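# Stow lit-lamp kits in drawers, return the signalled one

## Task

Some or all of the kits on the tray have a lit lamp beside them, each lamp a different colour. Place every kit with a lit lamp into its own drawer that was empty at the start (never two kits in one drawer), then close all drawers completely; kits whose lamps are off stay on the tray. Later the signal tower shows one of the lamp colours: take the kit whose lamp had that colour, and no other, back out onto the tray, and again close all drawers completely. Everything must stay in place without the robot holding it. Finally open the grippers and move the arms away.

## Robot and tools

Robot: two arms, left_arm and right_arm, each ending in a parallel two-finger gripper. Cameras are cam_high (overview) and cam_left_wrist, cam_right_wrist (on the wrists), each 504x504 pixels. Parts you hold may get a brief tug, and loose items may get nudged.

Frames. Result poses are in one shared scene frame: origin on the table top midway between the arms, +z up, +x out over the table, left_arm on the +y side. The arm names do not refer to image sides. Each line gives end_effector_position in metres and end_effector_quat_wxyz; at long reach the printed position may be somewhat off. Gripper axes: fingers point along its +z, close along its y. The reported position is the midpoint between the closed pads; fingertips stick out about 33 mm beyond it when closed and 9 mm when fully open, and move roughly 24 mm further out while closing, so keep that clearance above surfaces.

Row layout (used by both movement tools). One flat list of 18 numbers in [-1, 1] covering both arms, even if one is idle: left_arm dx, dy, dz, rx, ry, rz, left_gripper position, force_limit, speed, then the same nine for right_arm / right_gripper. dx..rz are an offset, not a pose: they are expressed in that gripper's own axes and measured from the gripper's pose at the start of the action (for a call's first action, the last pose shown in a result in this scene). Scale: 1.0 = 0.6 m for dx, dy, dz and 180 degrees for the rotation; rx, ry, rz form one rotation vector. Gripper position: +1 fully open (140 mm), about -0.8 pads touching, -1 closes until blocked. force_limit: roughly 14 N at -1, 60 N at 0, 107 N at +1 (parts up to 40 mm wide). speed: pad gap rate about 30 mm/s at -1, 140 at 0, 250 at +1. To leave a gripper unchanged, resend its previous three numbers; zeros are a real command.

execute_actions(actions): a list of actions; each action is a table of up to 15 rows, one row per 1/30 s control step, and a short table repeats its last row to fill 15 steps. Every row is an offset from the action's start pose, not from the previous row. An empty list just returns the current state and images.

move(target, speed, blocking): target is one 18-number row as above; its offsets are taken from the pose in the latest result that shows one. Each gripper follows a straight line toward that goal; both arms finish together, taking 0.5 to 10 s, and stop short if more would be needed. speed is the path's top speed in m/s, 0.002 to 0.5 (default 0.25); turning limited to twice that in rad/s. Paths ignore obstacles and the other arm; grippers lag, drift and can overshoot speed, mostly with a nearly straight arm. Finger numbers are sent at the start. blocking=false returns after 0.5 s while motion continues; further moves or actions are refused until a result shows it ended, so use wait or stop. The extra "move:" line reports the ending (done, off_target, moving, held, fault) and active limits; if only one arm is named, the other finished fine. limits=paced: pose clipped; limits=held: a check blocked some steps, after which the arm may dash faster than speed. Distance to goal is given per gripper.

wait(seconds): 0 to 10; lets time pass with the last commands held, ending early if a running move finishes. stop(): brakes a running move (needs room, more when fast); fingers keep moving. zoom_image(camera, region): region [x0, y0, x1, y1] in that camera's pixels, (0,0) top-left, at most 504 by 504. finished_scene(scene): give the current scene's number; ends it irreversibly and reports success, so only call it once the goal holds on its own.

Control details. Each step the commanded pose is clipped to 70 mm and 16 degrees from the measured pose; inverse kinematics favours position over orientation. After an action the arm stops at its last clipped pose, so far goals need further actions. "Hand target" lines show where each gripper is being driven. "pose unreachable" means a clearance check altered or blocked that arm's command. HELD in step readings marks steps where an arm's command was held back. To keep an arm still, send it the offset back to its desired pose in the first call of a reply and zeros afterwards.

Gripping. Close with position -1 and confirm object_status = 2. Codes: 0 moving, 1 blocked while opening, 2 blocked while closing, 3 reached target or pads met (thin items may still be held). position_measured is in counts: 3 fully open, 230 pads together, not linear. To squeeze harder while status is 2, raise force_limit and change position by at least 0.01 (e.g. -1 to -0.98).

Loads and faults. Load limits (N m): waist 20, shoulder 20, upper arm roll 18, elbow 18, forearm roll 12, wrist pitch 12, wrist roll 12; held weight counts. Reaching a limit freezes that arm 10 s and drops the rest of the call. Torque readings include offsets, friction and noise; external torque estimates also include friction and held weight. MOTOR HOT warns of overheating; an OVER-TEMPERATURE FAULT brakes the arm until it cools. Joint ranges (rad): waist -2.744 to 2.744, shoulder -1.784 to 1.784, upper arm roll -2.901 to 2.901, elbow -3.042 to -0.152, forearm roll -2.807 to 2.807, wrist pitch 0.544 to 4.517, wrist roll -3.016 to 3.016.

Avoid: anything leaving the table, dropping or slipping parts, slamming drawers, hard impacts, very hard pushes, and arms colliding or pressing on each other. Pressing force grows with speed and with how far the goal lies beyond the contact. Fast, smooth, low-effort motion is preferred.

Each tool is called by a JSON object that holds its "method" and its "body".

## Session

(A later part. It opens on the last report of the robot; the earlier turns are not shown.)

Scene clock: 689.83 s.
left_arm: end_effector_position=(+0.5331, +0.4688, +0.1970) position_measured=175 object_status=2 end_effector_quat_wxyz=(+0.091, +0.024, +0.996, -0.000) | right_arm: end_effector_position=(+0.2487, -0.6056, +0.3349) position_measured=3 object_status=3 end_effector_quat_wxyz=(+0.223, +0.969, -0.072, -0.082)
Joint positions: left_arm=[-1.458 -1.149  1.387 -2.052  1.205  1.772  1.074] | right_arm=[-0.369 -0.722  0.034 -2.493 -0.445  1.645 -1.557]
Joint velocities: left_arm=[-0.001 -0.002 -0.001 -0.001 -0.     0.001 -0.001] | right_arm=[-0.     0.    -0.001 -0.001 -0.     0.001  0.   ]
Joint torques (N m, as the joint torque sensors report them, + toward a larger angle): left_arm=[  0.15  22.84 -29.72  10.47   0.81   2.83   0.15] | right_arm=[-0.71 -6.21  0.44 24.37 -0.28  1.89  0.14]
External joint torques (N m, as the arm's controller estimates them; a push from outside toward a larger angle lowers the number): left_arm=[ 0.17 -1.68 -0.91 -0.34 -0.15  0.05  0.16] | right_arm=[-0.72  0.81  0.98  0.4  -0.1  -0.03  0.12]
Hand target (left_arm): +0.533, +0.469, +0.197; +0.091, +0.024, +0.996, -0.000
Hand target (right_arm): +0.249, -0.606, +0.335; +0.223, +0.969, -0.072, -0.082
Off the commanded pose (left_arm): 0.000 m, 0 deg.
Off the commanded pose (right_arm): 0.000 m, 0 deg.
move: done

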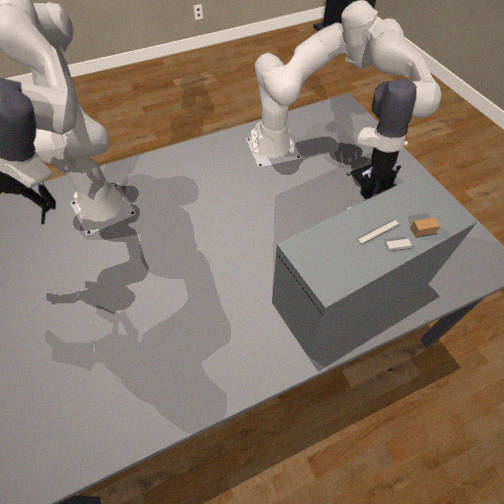

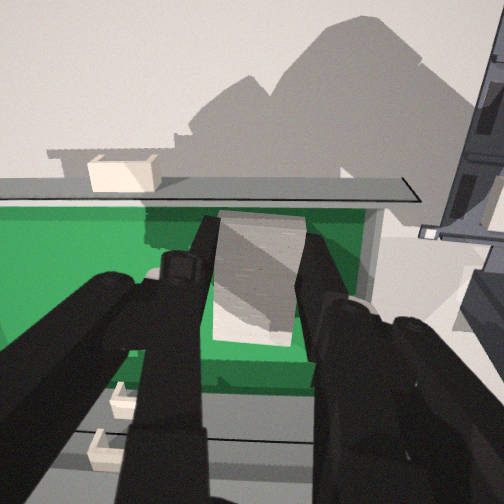

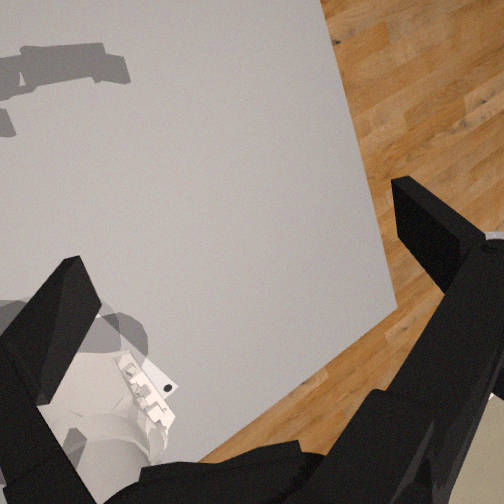

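{"method": "move", "body": {"target": [0,0,-0.11,0,0,0,-1,0,-0.3,0,0,0,0,0,0,1,0,0], "speed": 0.08}}

{"method": "move", "body": {"target": [0.075,0.327,-0.012,-0.042,0.048,-0.476,-1,0,-0.3,0,0,0,0,0,0,1,0,0], "speed": 0.25}}

{"method": "move", "body": {"target": [0,0,0.28,0,0,0,-1,0,-0.3,0,0,0,0,0,0,1,0,0], "speed": 0.12}}

Scene clock: 694.93 s.
left_arm: end_effector_position=(+0.5220, +0.4689, +0.2607) position_measured=175 object_status=2 end_effector_quat_wxyz=(+0.092, +0.022, +0.996, +0.000) | right_arm: end_effector_position=(+0.2487, -0.6056, +0.3349) position_measured=3 object_status=3 end_effector_quat_wxyz=(+0.223, +0.969, -0.072, -0.082)
Joint positions: left_arm=[-1.434 -1.116  1.266 -2.003  1.12   1.672  1.096] | right_arm=[-0.369 -0.722  0.034 -2.493 -0.445  1.645 -1.557]
Joint velocities: left_arm=[ 0.001 -0.002 -0.001  0.001  0.001 -0.014  0.005] | right_arm=[ 0.001 -0.    -0.002 -0.001  0.    -0.001 -0.   ]
Joint torques (N m, as the joint torque sensors report them, + toward a larger angle): left_arm=[  1.39  21.49 -30.92  13.2   -0.18   2.43   0.42] | right_arm=[-0.56 -6.32  0.52 24.45 -0.28  1.92  0.09]
External joint torques (N m, as the arm's controller estimates them; a push from outside toward a larger angle lowers the number): left_arm=[ 1.37 -1.8  -3.2   1.3  -1.17 -0.37  0.42] | right_arm=[-0.53  0.78  1.12  0.41 -0.09  0.01  0.07]
Hand target (left_arm): +0.521, +0.470, +0.262; +0.091, +0.023, +0.996, -0.001
Hand target (right_arm): +0.249, -0.606, +0.335; +0.223, +0.969, -0.072, -0.082
Off the commanded pose (left_arm): 0.001 m, 0 deg.
Off the commanded pose (right_arm): 0.000 m, 0 deg.
move: done

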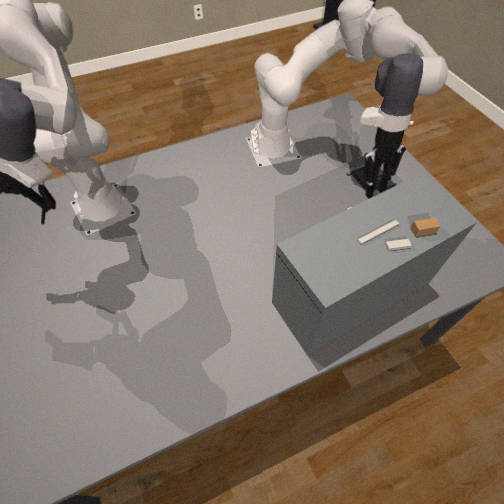

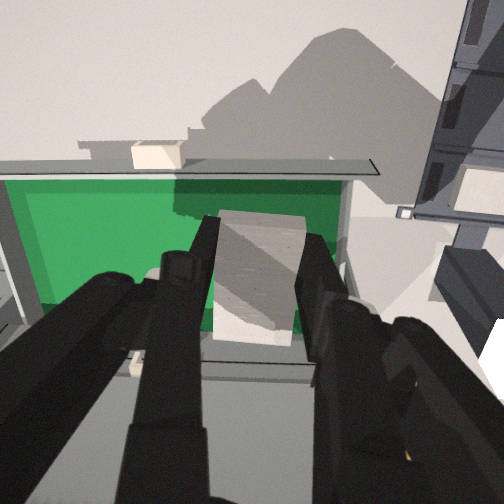

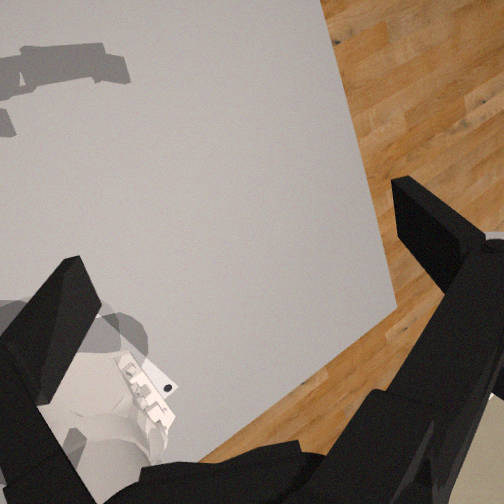

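Scene clock: 698.70 s.
left_arm: end_effector_position=(+0.4851, +0.6655, +0.2565) position_measured=175 object_status=2 end_effector_quat_wxyz=(+0.002, +0.656, -0.755, -0.005) | right_arm: end_effector_position=(+0.2487, -0.6056, +0.3349) position_measured=3 object_status=3 end_effector_quat_wxyz=(+0.223, +0.969, -0.072, -0.082)
Joint positions: left_arm=[-1.378 -0.743  1.637 -1.674  0.753  1.682  0.176] | right_arm=[-0.369 -0.722  0.034 -2.493 -0.445  1.645 -1.557]
Joint velocities: left_arm=[ 0.002  0.    -0.001  0.001  0.001 -0.001 -0.032] | right_arm=[ 0.001 -0.001  0.    -0.    -0.001  0.001 -0.   ]
Joint torques (N m, as the joint torque sensors report them, + toward a larger angle): left_arm=[ -1.41  26.99 -22.38  18.56  -0.38   2.75  -0.13] | right_arm=[-0.58 -6.59  0.59 24.4  -0.28  1.93  0.12]
External joint torques (N m, as the arm's controller estimates them; a push from outside toward a larger angle lowers the number): left_arm=[-1.5  -1.04 -0.86  0.48 -1.19  0.28 -0.13] | right_arm=[-0.56  0.51  1.17  0.34 -0.09  0.01  0.1 ]
Hand target (left_arm): +0.486, +0.664, +0.258; -0.002, -0.661, +0.750, +0.003
Hand target (right_arm): +0.249, -0.606, +0.335; +0.223, +0.969, -0.072, -0.082
Off the commanded pose (left_arm): 0.004 m, 2 deg.
Off the commanded pose (right_arm): 0.000 m, 0 deg.
move: off_target (left_arm)

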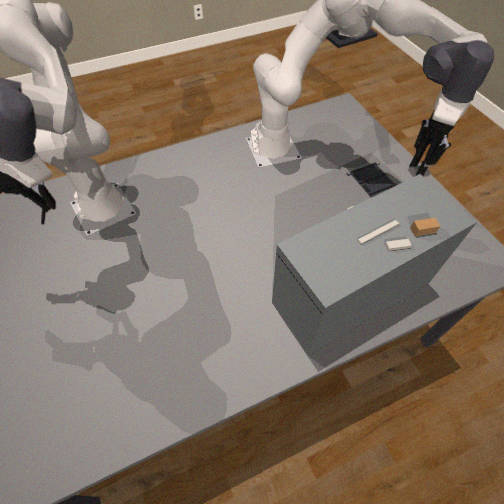

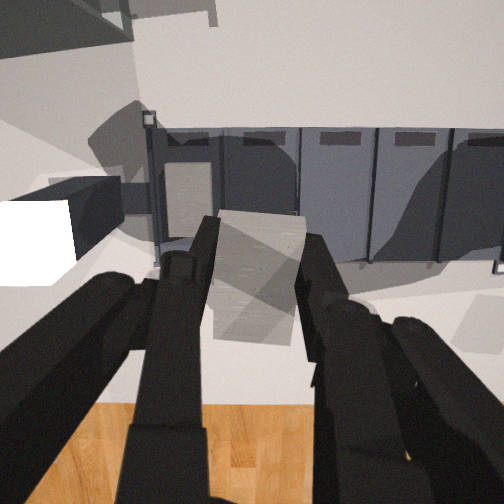

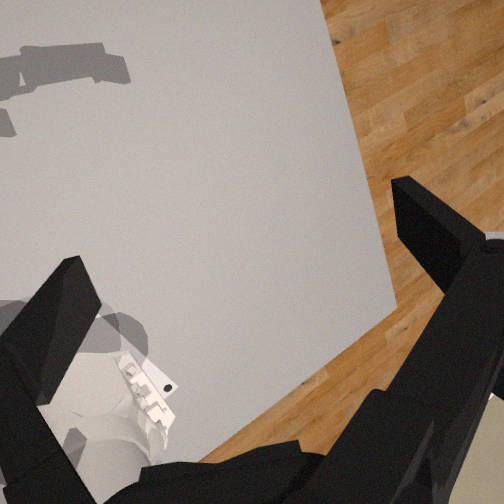

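Scene clock: 700.67 s.
left_arm: end_effector_position=(+0.4836, +0.6650, +0.0887) position_measured=175 object_status=2 end_effector_quat_wxyz=(+0.004, +0.654, -0.756, -0.004) | right_arm: end_effector_position=(+0.2487, -0.6056, +0.3349) position_measured=3 object_status=3 end_effector_quat_wxyz=(+0.223, +0.969, -0.072, -0.082)
Joint positions: left_arm=[-1.441 -0.873  1.865 -1.871  0.931  1.974  0.087] | right_arm=[-0.369 -0.722  0.034 -2.493 -0.445  1.645 -1.557]
Joint velocities: left_arm=[-0.002 -0.     0.003 -0.001 -0.001  0.011 -0.012] | right_arm=[ 0.001  0.    -0.    -0.     0.    -0.    -0.002]
Joint torques (N m, as the joint torque sensors report them, + toward a larger angle): left_arm=[ -1.38  31.08 -24.27  14.24   1.75   2.91  -0.1 ] | right_arm=[-0.61 -6.35  0.5  24.49 -0.3   1.94  0.13]
External joint torques (N m, as the arm's controller estimates them; a push from outside toward a larger angle lowers the number): left_arm=[-1.21 -1.04 -0.53 -1.35  1.03  0.44 -0.1 ] | right_arm=[-0.6   0.68  1.08  0.51 -0.12  0.03  0.11]
Hand target (left_arm): +0.485, +0.665, +0.088; -0.001, -0.655, +0.755, +0.005
Hand target (right_arm): +0.249, -0.606, +0.335; +0.223, +0.969, -0.072, -0.082
Off the commanded pose (left_arm): 0.001 m, 0 deg.
Off the commanded pose (right_arm): 0.000 m, 0 deg.
move: done

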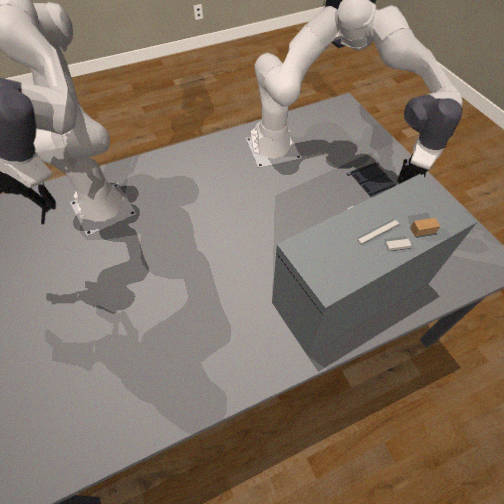

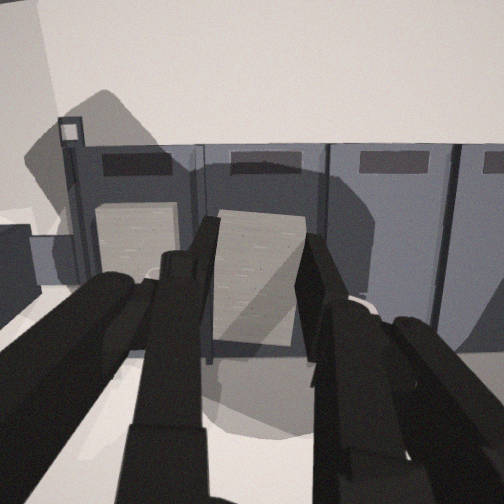

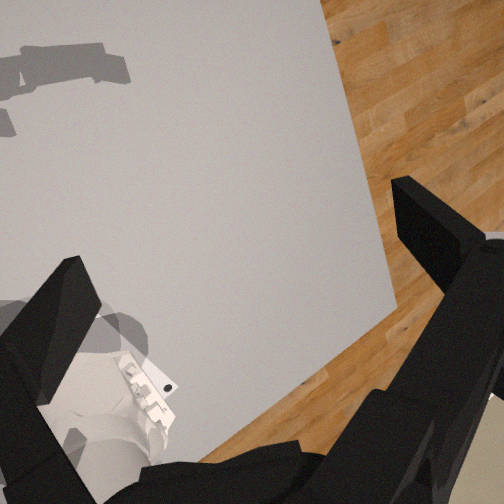

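{"method": "move", "body": {"target": [-0.003,0.005,0.045,0,0,0,-1,0,-0.3,0,0,0,0,0,0,1,0,0], "speed": 0.025}}

{"method": "move", "body": {"target": [0,0,0.014,0,0,0,-1,0,-0.3,0,0,0,0,0,0,1,0,0], "speed": 0.01}}

Scene clock: 703.77 s.
left_arm: end_effector_position=(+0.4811, +0.6679, +0.0654) position_measured=175 object_status=2 end_effector_quat_wxyz=(+0.003, +0.654, -0.756, -0.004) | right_arm: end_effector_position=(+0.2487, -0.6056, +0.3349) position_measured=3 object_status=3 end_effector_quat_wxyz=(+0.223, +0.969, -0.072, -0.082)
Joint positions: left_arm=[-1.454 -0.892  1.907 -1.884  0.957  2.013  0.08 ] | right_arm=[-0.369 -0.722  0.034 -2.493 -0.445  1.645 -1.557]
Joint velocities: left_arm=[-0.    -0.002  0.004 -0.     0.003  0.012 -0.005] | right_arm=[ 0.001  0.     0.    -0.001 -0.    -0.     0.001]
Joint torques (N m, as the joint torque sensors report them, + toward a larger angle): left_arm=[ -2.34  28.63 -22.58  12.98   1.77   2.89   0.1 ] | right_arm=[-0.4  -6.53  0.65 24.28 -0.27  1.92  0.15]
External joint torques (N m, as the arm's controller estimates them; a push from outside toward a larger angle lowers the number): left_arm=[-2.51 -4.21  0.96 -2.31  1.06  0.43  0.1 ] | right_arm=[-0.46  0.53  1.13  0.27 -0.09 -0.01  0.13]
Hand target (left_arm): +0.481, +0.667, +0.062; -0.004, -0.654, +0.757, +0.004
Hand target (right_arm): +0.249, -0.606, +0.335; +0.223, +0.969, -0.072, -0.082
Off the commanded pose (left_arm): 0.004 m, 0 deg.
Off the commanded pose (right_arm): 0.000 m, 0 deg.
move: off_target (left_arm)

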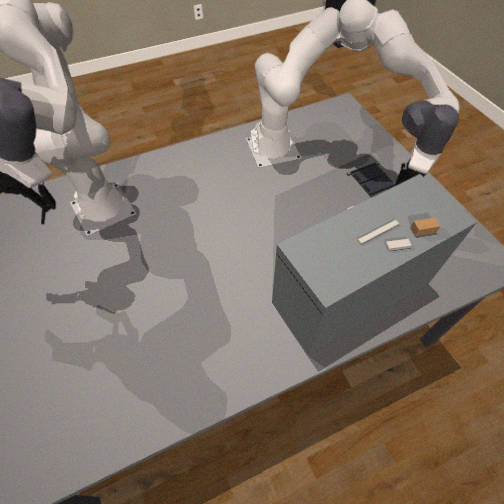

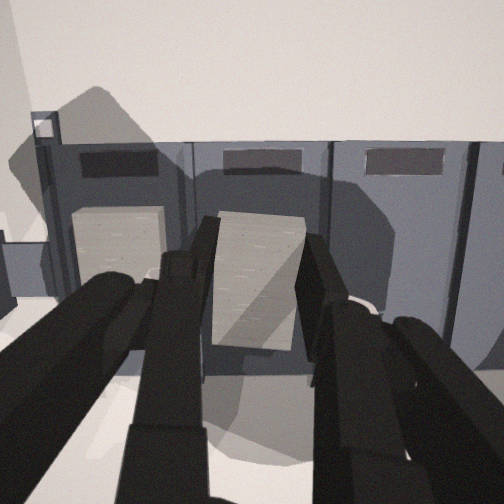

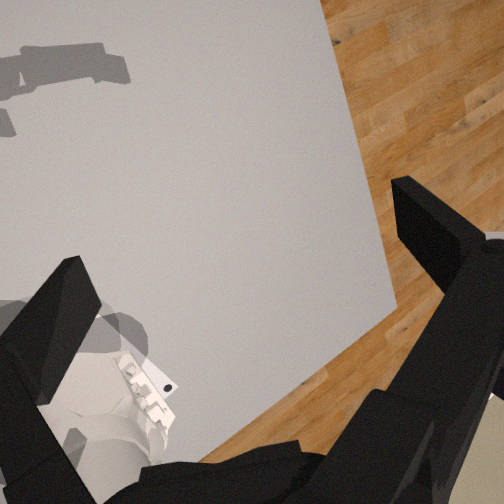

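Scene clock: 704.83 s.
left_arm: end_effector_position=(+0.4822, +0.6679, +0.0621) position_measured=175 object_status=2 end_effector_quat_wxyz=(+0.002, +0.654, -0.756, -0.004) | right_arm: end_effector_position=(+0.2487, -0.6056, +0.3349) position_measured=3 object_status=3 end_effector_quat_wxyz=(+0.223, +0.969, -0.072, -0.082)
Joint positions: left_arm=[-1.46  -0.893  1.916 -1.884  0.961  2.022  0.078] | right_arm=[-0.369 -0.722  0.034 -2.493 -0.445  1.645 -1.557]
Joint velocities: left_arm=[-0.002 -0.001  0.003  0.002 -0.     0.001 -0.003] | right_arm=[ 0.     0.001  0.    -0.001  0.001  0.     0.   ]
Joint torques (N m, as the joint torque sensors report them, + toward a larger angle): left_arm=[ -1.7   27.24 -20.52  13.92   2.06   3.08  -0.17] | right_arm=[-0.53 -6.47  0.6  24.35 -0.24  1.9   0.12]
External joint torques (N m, as the arm's controller estimates them; a push from outside toward a larger angle lowers the number): left_arm=[-1.8  -5.81  3.03 -1.35  1.34  0.6  -0.17] | right_arm=[-0.52  0.52  1.16  0.38 -0.06 -0.02  0.1 ]
Hand target (left_arm): +0.481, +0.668, +0.057; -0.003, -0.654, +0.756, +0.004
Hand target (right_arm): +0.249, -0.606, +0.335; +0.223, +0.969, -0.072, -0.082
Off the commanded pose (left_arm): 0.005 m, 0 deg.
Off the commanded pose (right_arm): 0.000 m, 0 deg.
move: off_target (left_arm)

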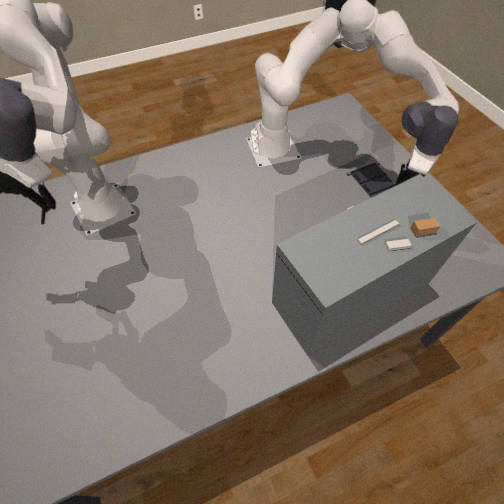

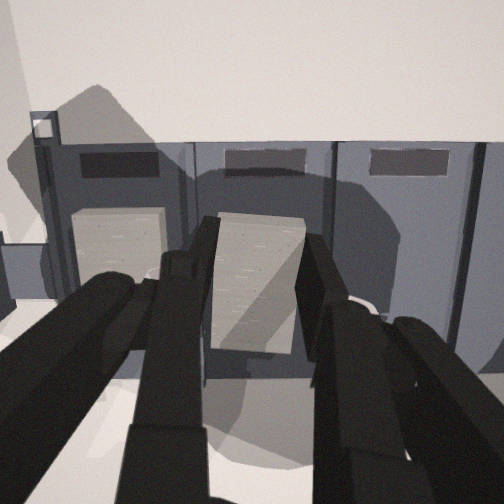

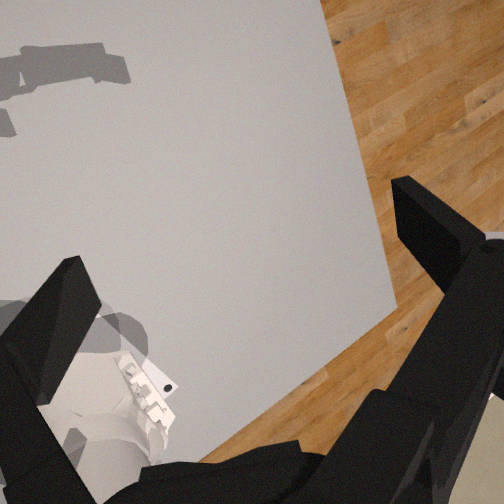

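{"method": "move", "body": {"target": [0,0,0,0,0,0,-0.2,0,0,0,0,0,0,0,0,1,0,0]}}

{"method": "move", "body": {"target": [0,0,-0.31,0,0,0,-0.2,0,0,0,0,0,0,0,0,1,0,0], "speed": 0.15}}

{"method": "move", "body": {"target": [0.325,0.037,0,0.147,-0.171,0.436,-1,0,0,0,0,0,0,0,0,1,0,0], "speed": 0.25}}

{"method": "move", "body": {"target": [0.05,0,0.114,0,0,0,-1,0,0,0,0,0,0,0,0,1,0,0], "speed": 0.07}}

Scene clock: 708.57 s.
left_arm: end_effector_position=(+0.4824, +0.6678, +0.0623) position_measured=154 object_status=3 end_effector_quat_wxyz=(+0.002, +0.655, -0.756, -0.004) | right_arm: end_effector_position=(+0.2487, -0.6056, +0.3349) position_measured=3 object_status=3 end_effector_quat_wxyz=(+0.223, +0.969, -0.072, -0.082)
Joint positions: left_arm=[-1.46  -0.893  1.916 -1.884  0.961  2.022  0.077] | right_arm=[-0.369 -0.722  0.034 -2.493 -0.445  1.645 -1.557]
Joint velocities: left_arm=[ 0.001  0.001  0.001 -0.002 -0.    -0.     0.001] | right_arm=[ 0.     0.001 -0.     0.001  0.     0.    -0.   ]
Joint torques (N m, as the joint torque sensors report them, + toward a larger angle): left_arm=[ -0.28  30.71 -25.21  14.34   0.66   2.35   0.08] | right_arm=[-0.43 -6.38  0.7  24.33 -0.31  1.9   0.13]
External joint torques (N m, as the arm's controller estimates them; a push from outside toward a larger angle lowers the number): left_arm=[-0.39 -2.3  -1.73 -0.85 -0.05 -0.1   0.08] | right_arm=[-0.44  0.71  1.23  0.3  -0.12 -0.02  0.11]
Hand target (left_arm): +0.482, +0.668, +0.062; -0.002, -0.654, +0.756, +0.004
Hand target (right_arm): +0.249, -0.606, +0.335; +0.223, +0.969, -0.072, -0.082
Off the commanded pose (left_arm): 0.000 m, 0 deg.
Off the commanded pose (right_arm): 0.000 m, 0 deg.
move: done

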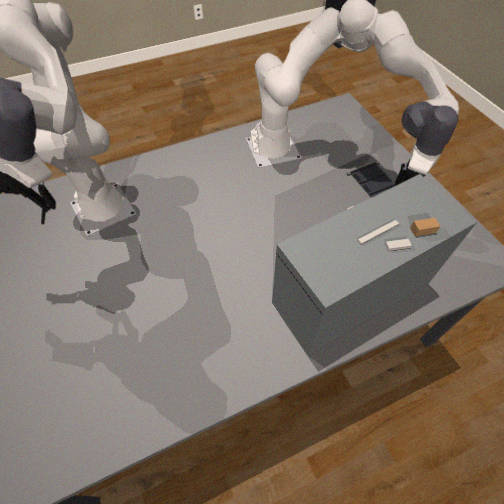

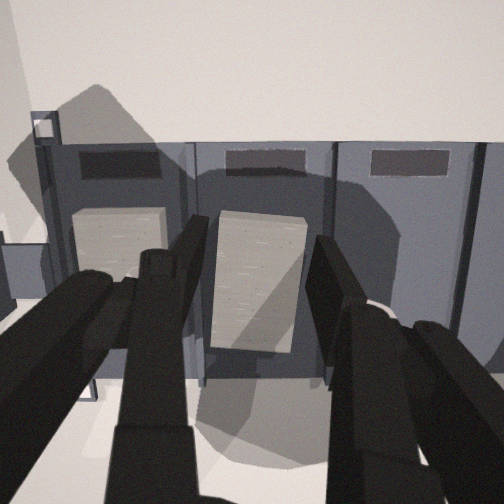

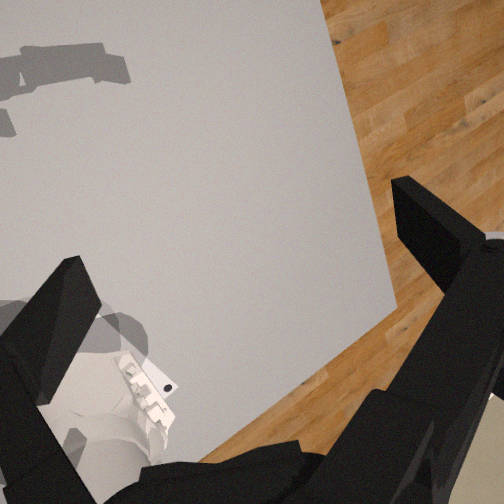

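Scene clock: 710.40 s.
left_arm: end_effector_position=(+0.4835, +0.6694, +0.2476) position_measured=154 object_status=3 end_effector_quat_wxyz=(+0.001, +0.657, -0.754, -0.006) | right_arm: end_effector_position=(+0.2487, -0.6056, +0.3349) position_measured=3 object_status=3 end_effector_quat_wxyz=(+0.223, +0.969, -0.072, -0.082)
Joint positions: left_arm=[-1.371 -0.74   1.652 -1.692  0.754  1.706  0.179] | right_arm=[-0.369 -0.722  0.034 -2.493 -0.445  1.645 -1.557]
Joint velocities: left_arm=[ 0.    -0.002 -0.003  0.     0.    -0.014  0.01 ] | right_arm=[ 0.001  0.001 -0.001 -0.001  0.001 -0.     0.001]
Joint torques (N m, as the joint torque sensors report them, + toward a larger angle): left_arm=[  1.95  25.28 -23.58  18.61  -0.2    1.98   0.25] | right_arm=[-0.57 -6.24  0.42 24.29 -0.28  1.92  0.14]
External joint torques (N m, as the arm's controller estimates them; a push from outside toward a larger angle lowers the number): left_arm=[ 2.1  -2.73 -2.07  0.59 -0.99 -0.49  0.25] | right_arm=[-0.58  0.77  0.96  0.32 -0.1   0.    0.12]
Hand target (left_arm): +0.482, +0.669, +0.248; -0.003, -0.656, +0.755, +0.004
Hand target (right_arm): +0.249, -0.606, +0.335; +0.223, +0.969, -0.072, -0.082
Off the commanded pose (left_arm): 0.002 m, 0 deg.
Off the commanded pose (right_arm): 0.000 m, 0 deg.
move: done

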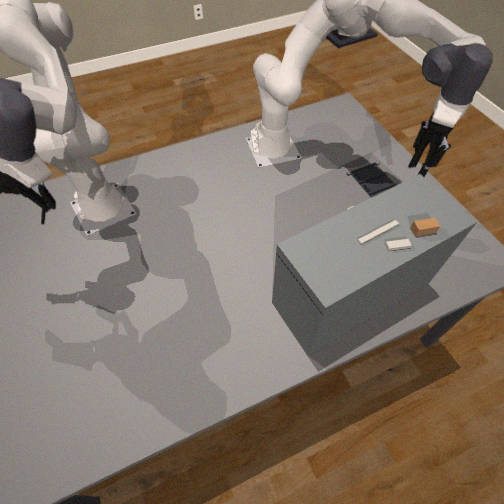

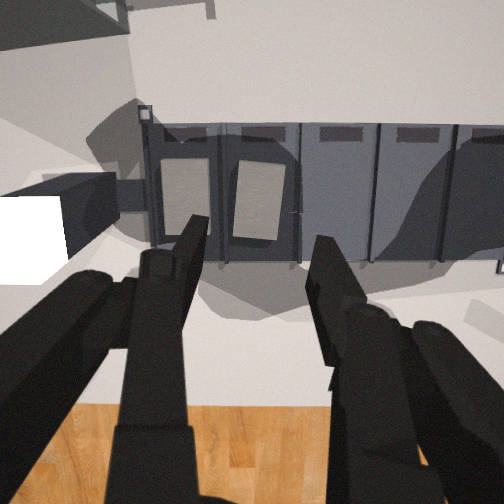

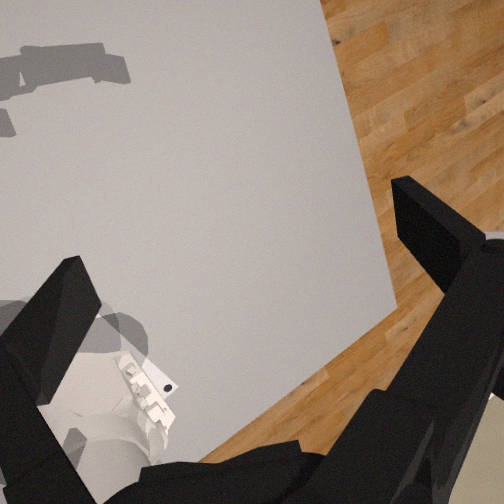

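Scene clock: 714.37 s.
left_arm: end_effector_position=(+0.4349, +0.4862, +0.2470) position_measured=233 object_status=3 end_effector_quat_wxyz=(+0.316, -0.017, +0.949, +0.004) | right_arm: end_effector_position=(+0.2487, -0.6056, +0.3349) position_measured=3 object_status=3 end_effector_quat_wxyz=(+0.223, +0.969, -0.072, -0.082)
Joint positions: left_arm=[-0.762 -1.376  1.153 -2.711  1.479  2.12   0.924] | right_arm=[-0.369 -0.722  0.034 -2.493 -0.445  1.645 -1.557]
Joint velocities: left_arm=[ 0.     0.001  0.001  0.    -0.001  0.     0.031] | right_arm=[-0.    -0.001  0.001 -0.    -0.002 -0.    -0.001]
Joint torques (N m, as the joint torque sensors report them, + toward a larger angle): left_arm=[  1.17   9.91 -21.88   9.26   1.95   3.47   0.25] | right_arm=[-0.48 -6.4   0.54 24.46 -0.29  1.94  0.1 ]
External joint torques (N m, as the arm's controller estimates them; a push from outside toward a larger angle lowers the number): left_arm=[ 1.16 -3.04 -0.1  -1.63  0.93  0.34  0.27] | right_arm=[-0.47  0.73  1.08  0.39 -0.1   0.02  0.08]
Hand target (left_arm): +0.435, +0.486, +0.247; +0.317, -0.011, +0.948, +0.007
Hand target (right_arm): +0.249, -0.606, +0.335; +0.223, +0.969, -0.072, -0.082
Off the commanded pose (left_arm): 0.007 m, 2 deg.
Off the commanded pose (right_arm): 0.000 m, 0 deg.
move: off_target (left_arm)

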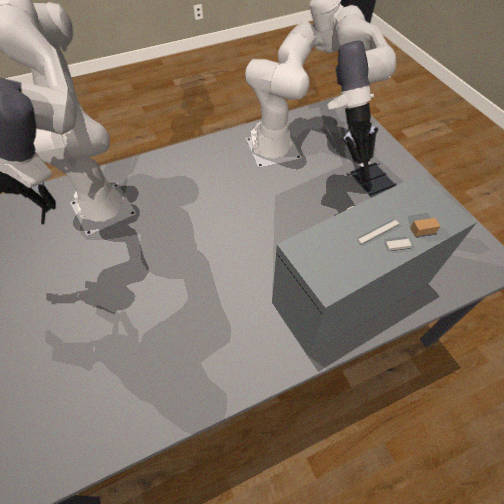

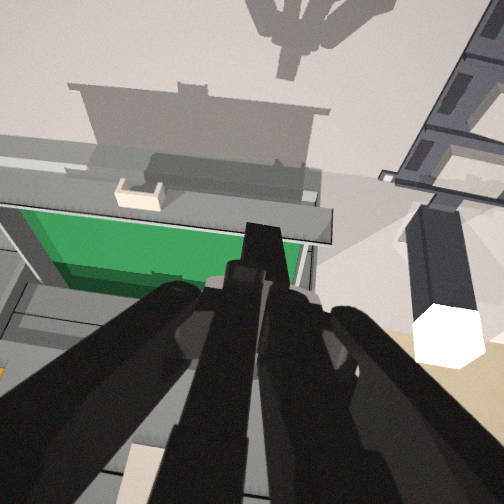

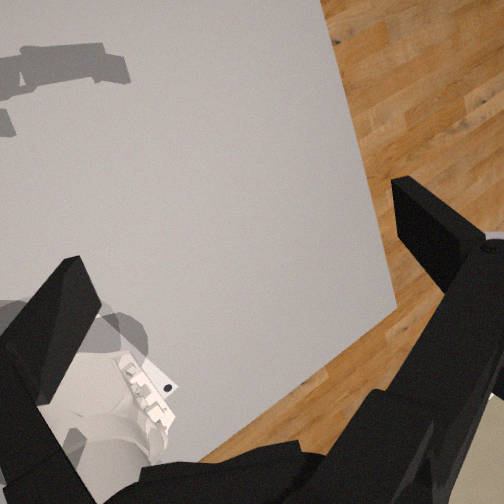

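Scene clock: 715.77 s.
left_arm: end_effector_position=(+0.4500, +0.4858, +0.1721) position_measured=233 object_status=3 end_effector_quat_wxyz=(+0.312, -0.012, +0.950, +0.007) | right_arm: end_effector_position=(+0.2487, -0.6056, +0.3349) position_measured=3 object_status=3 end_effector_quat_wxyz=(+0.223, +0.969, -0.072, -0.082)
Joint positions: left_arm=[-0.827 -1.364  1.387 -2.716  1.73   2.196  0.85 ] | right_arm=[-0.369 -0.722  0.034 -2.493 -0.445  1.645 -1.557]
Joint velocities: left_arm=[-0.002 -0.003  0.004  0.001  0.025  0.005 -0.031] | right_arm=[-0.002 -0.     0.003 -0.001 -0.001  0.001 -0.001]
Joint torques (N m, as the joint torque sensors report them, + toward a larger angle): left_arm=[ -1.65  11.61 -23.23   7.66   1.92   3.52  -0.23] | right_arm=[-0.46 -6.49  0.39 24.37 -0.29  1.91  0.12]
External joint torques (N m, as the arm's controller estimates them; a push from outside toward a larger angle lowers the number): left_arm=[-1.69 -2.13 -0.09  0.81  1.    0.47 -0.22] | right_arm=[-0.45  0.67  0.92  0.28 -0.1  -0.01  0.1 ]
Hand target (left_arm): +0.452, +0.486, +0.173; +0.316, -0.017, +0.949, +0.005
Hand target (right_arm): +0.249, -0.606, +0.335; +0.223, +0.969, -0.072, -0.082
Off the commanded pose (left_arm): 0.003 m, 1 deg.
Off the commanded pose (right_arm): 0.000 m, 0 deg.
move: done

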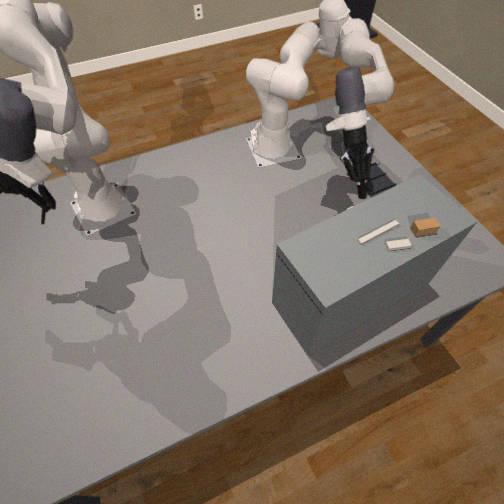

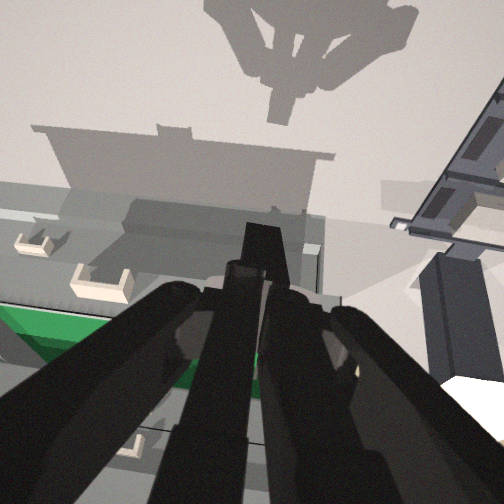

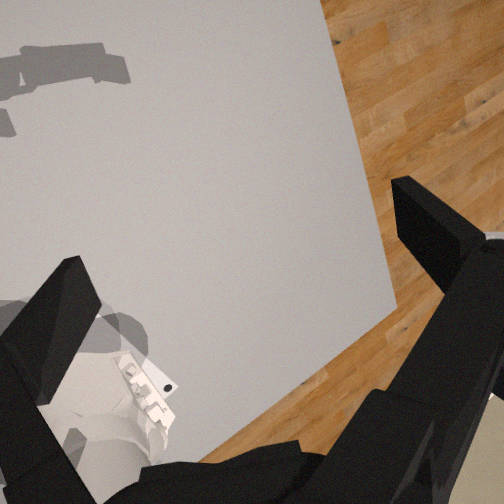

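{"method": "move", "body": {"target": [-0.195,-0.02,0.125,0,0,0,-1,0,0,0,0,0,0,0,0,1,0,0], "speed": 0.03}}

{"method": "move", "body": {"target": [-0.012,0,0.008,0,0,0,-1,0,0,0,0,0,0,0,0,1,0,0], "speed": 0.01}}

Scene clock: 724.13 s.
left_arm: end_effector_position=(+0.5891, +0.4727, +0.1847) position_measured=233 object_status=3 end_effector_quat_wxyz=(+0.316, -0.013, +0.949, +0.004) | right_arm: end_effector_position=(+0.2487, -0.6056, +0.3349) position_measured=3 object_status=3 end_effector_quat_wxyz=(+0.223, +0.969, -0.072, -0.082)
Joint positions: left_arm=[-1.299 -1.304  1.477 -2.307  1.75   2.18   0.784] | right_arm=[-0.369 -0.722  0.034 -2.493 -0.445  1.645 -1.557]
Joint velocities: left_arm=[-0.002  0.    -0.001  0.002 -0.    -0.002  0.001] | right_arm=[ 0.     0.    -0.002 -0.001 -0.001  0.     0.001]
Joint torques (N m, as the joint torque sensors report them, + toward a larger angle): left_arm=[ -1.91  20.53 -29.54   8.66   1.46   3.02   0.17] | right_arm=[-0.37 -6.45  0.45 24.31 -0.32  1.91  0.11]
External joint torques (N m, as the arm's controller estimates them; a push from outside toward a larger angle lowers the number): left_arm=[-1.86 -1.03 -0.2   1.69  0.5   0.    0.19] | right_arm=[-0.32  0.58  1.08  0.29 -0.13 -0.01  0.09]
Hand target (left_arm): +0.590, +0.473, +0.185; +0.316, -0.012, +0.949, +0.005
Hand target (right_arm): +0.249, -0.606, +0.335; +0.223, +0.969, -0.072, -0.082
Off the commanded pose (left_arm): 0.006 m, 1 deg.
Off the commanded pose (right_arm): 0.000 m, 0 deg.
move: off_target (left_arm)

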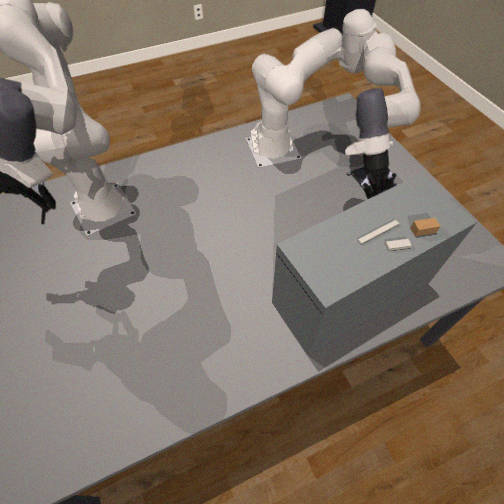

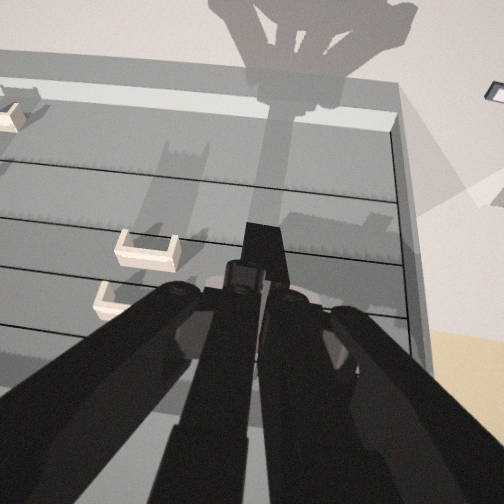

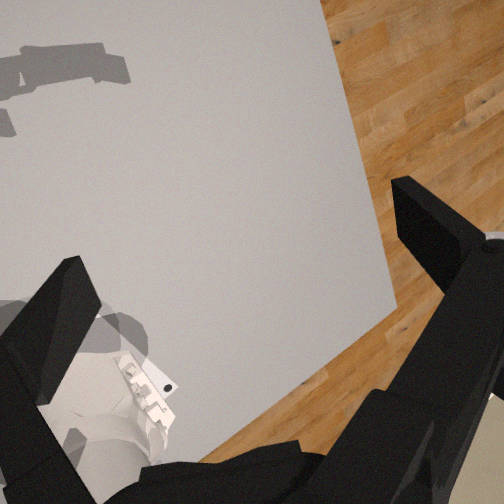

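Scene clock: 725.23 s.
left_arm: end_effector_position=(+0.5929, +0.4730, +0.1847) position_measured=233 object_status=3 end_effector_quat_wxyz=(+0.313, -0.015, +0.950, +0.006) | right_arm: end_effector_position=(+0.2487, -0.6056, +0.3349) position_measured=3 object_status=3 end_effector_quat_wxyz=(+0.223, +0.969, -0.072, -0.082)
Joint positions: left_arm=[-1.316 -1.305  1.477 -2.292  1.747  2.167  0.784] | right_arm=[-0.369 -0.722  0.034 -2.493 -0.445  1.645 -1.557]
Joint velocities: left_arm=[-0.003 -0.006 -0.002  0.    -0.001 -0.008  0.001] | right_arm=[ 0.001  0.     0.     0.001  0.    -0.     0.001]
Joint torques (N m, as the joint torque sensors report them, + toward a larger angle): left_arm=[ -5.36  17.68 -27.39  13.29   2.03   4.19   0.35] | right_arm=[-0.39 -6.41  0.4  24.23 -0.24  1.92  0.09]
External joint torques (N m, as the arm's controller estimates them; a push from outside toward a larger angle lowers the number): left_arm=[-5.33 -4.18  1.96  6.32  1.06  1.2   0.37] | right_arm=[-0.43  0.71  0.9   0.11 -0.06 -0.02  0.07]
Hand target (left_arm): +0.598, +0.473, +0.185; +0.316, -0.013, +0.949, +0.004
Hand target (right_arm): +0.249, -0.606, +0.335; +0.223, +0.969, -0.072, -0.082
Off the commanded pose (left_arm): 0.005 m, 0 deg.
Off the commanded pose (right_arm): 0.000 m, 0 deg.
move: off_target (left_arm)

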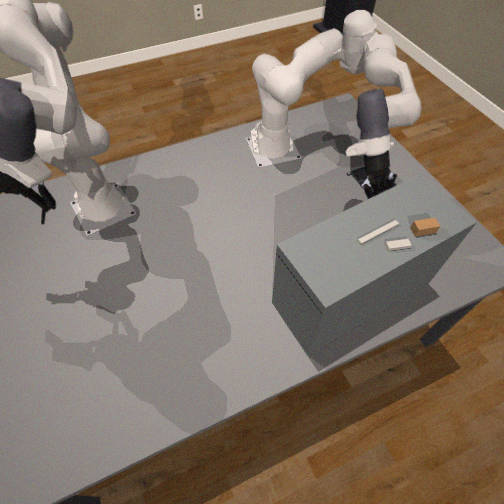

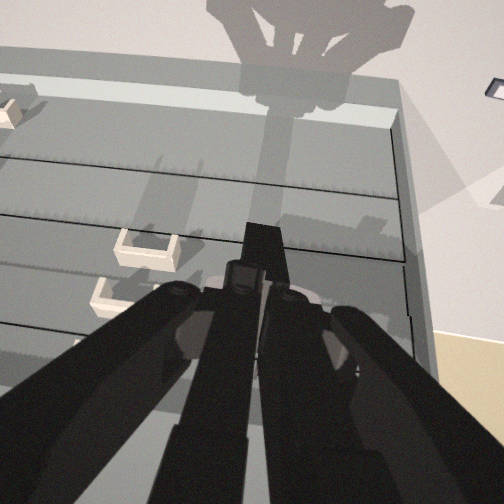

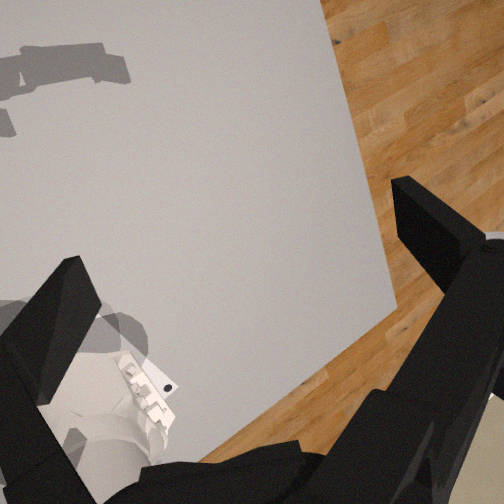

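{"method": "move", "body": {"target": [0.2,0.03,-0.28,0,0,0,-1,0,0,0,0,0,0,0,0,1,0,0], "speed": 0.15}}

Scene clock: 728.10 s.
left_arm: end_effector_position=(+0.3957, +0.4918, +0.2473) position_measured=233 object_status=3 end_effector_quat_wxyz=(+0.309, -0.021, +0.951, +0.005) | right_arm: end_effector_position=(+0.2487, -0.6056, +0.3349) position_measured=3 object_status=3 end_effector_quat_wxyz=(+0.223, +0.969, -0.072, -0.082)
Joint positions: left_arm=[-0.642 -1.475  1.101 -2.798  1.426  2.051  0.983] | right_arm=[-0.369 -0.722  0.034 -2.493 -0.445  1.645 -1.557]
Joint velocities: left_arm=[ 0.    -0.001  0.001 -0.001 -0.001 -0.004  0.028] | right_arm=[-0.     0.     0.001  0.001  0.    -0.001 -0.   ]
Joint torques (N m, as the joint torque sensors report them, + toward a larger angle): left_arm=[  2.56  10.59 -21.66   8.75  -0.14   2.67   0.31] | right_arm=[-0.21 -6.34  0.48 24.5  -0.28  1.9   0.12]
External joint torques (N m, as the arm's controller estimates them; a push from outside toward a larger angle lowers the number): left_arm=[ 2.63 -2.19 -1.58 -1.94 -1.22 -0.5   0.33] | right_arm=[-0.26  0.74  0.96  0.43 -0.1  -0.03  0.1 ]
Hand target (left_arm): +0.394, +0.491, +0.247; +0.307, -0.016, +0.951, +0.007
Hand target (right_arm): +0.249, -0.606, +0.335; +0.223, +0.969, -0.072, -0.082
Off the commanded pose (left_arm): 0.007 m, 1 deg.
Off the commanded pose (right_arm): 0.000 m, 0 deg.
move: off_target (left_arm)

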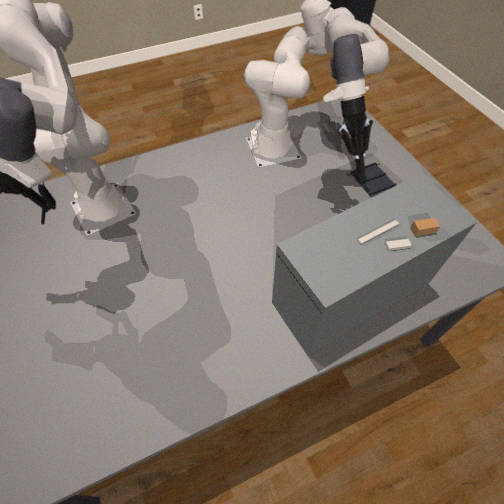

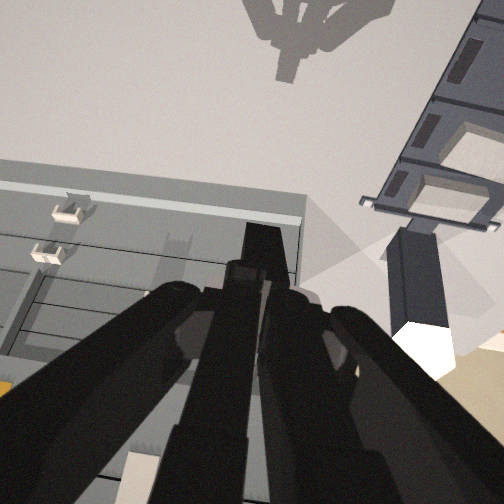

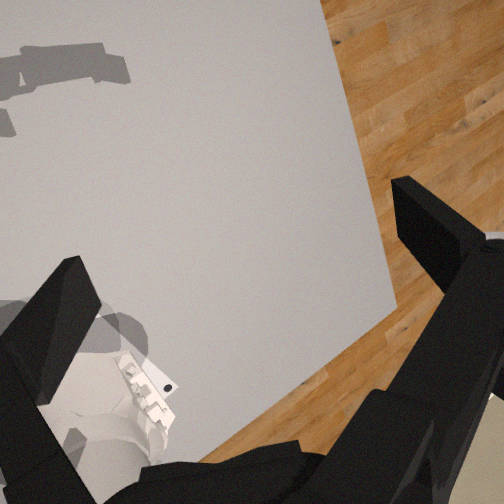

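{"method": "finished_scene", "body": {"scene": 2}}

The scene is finished: the task was done.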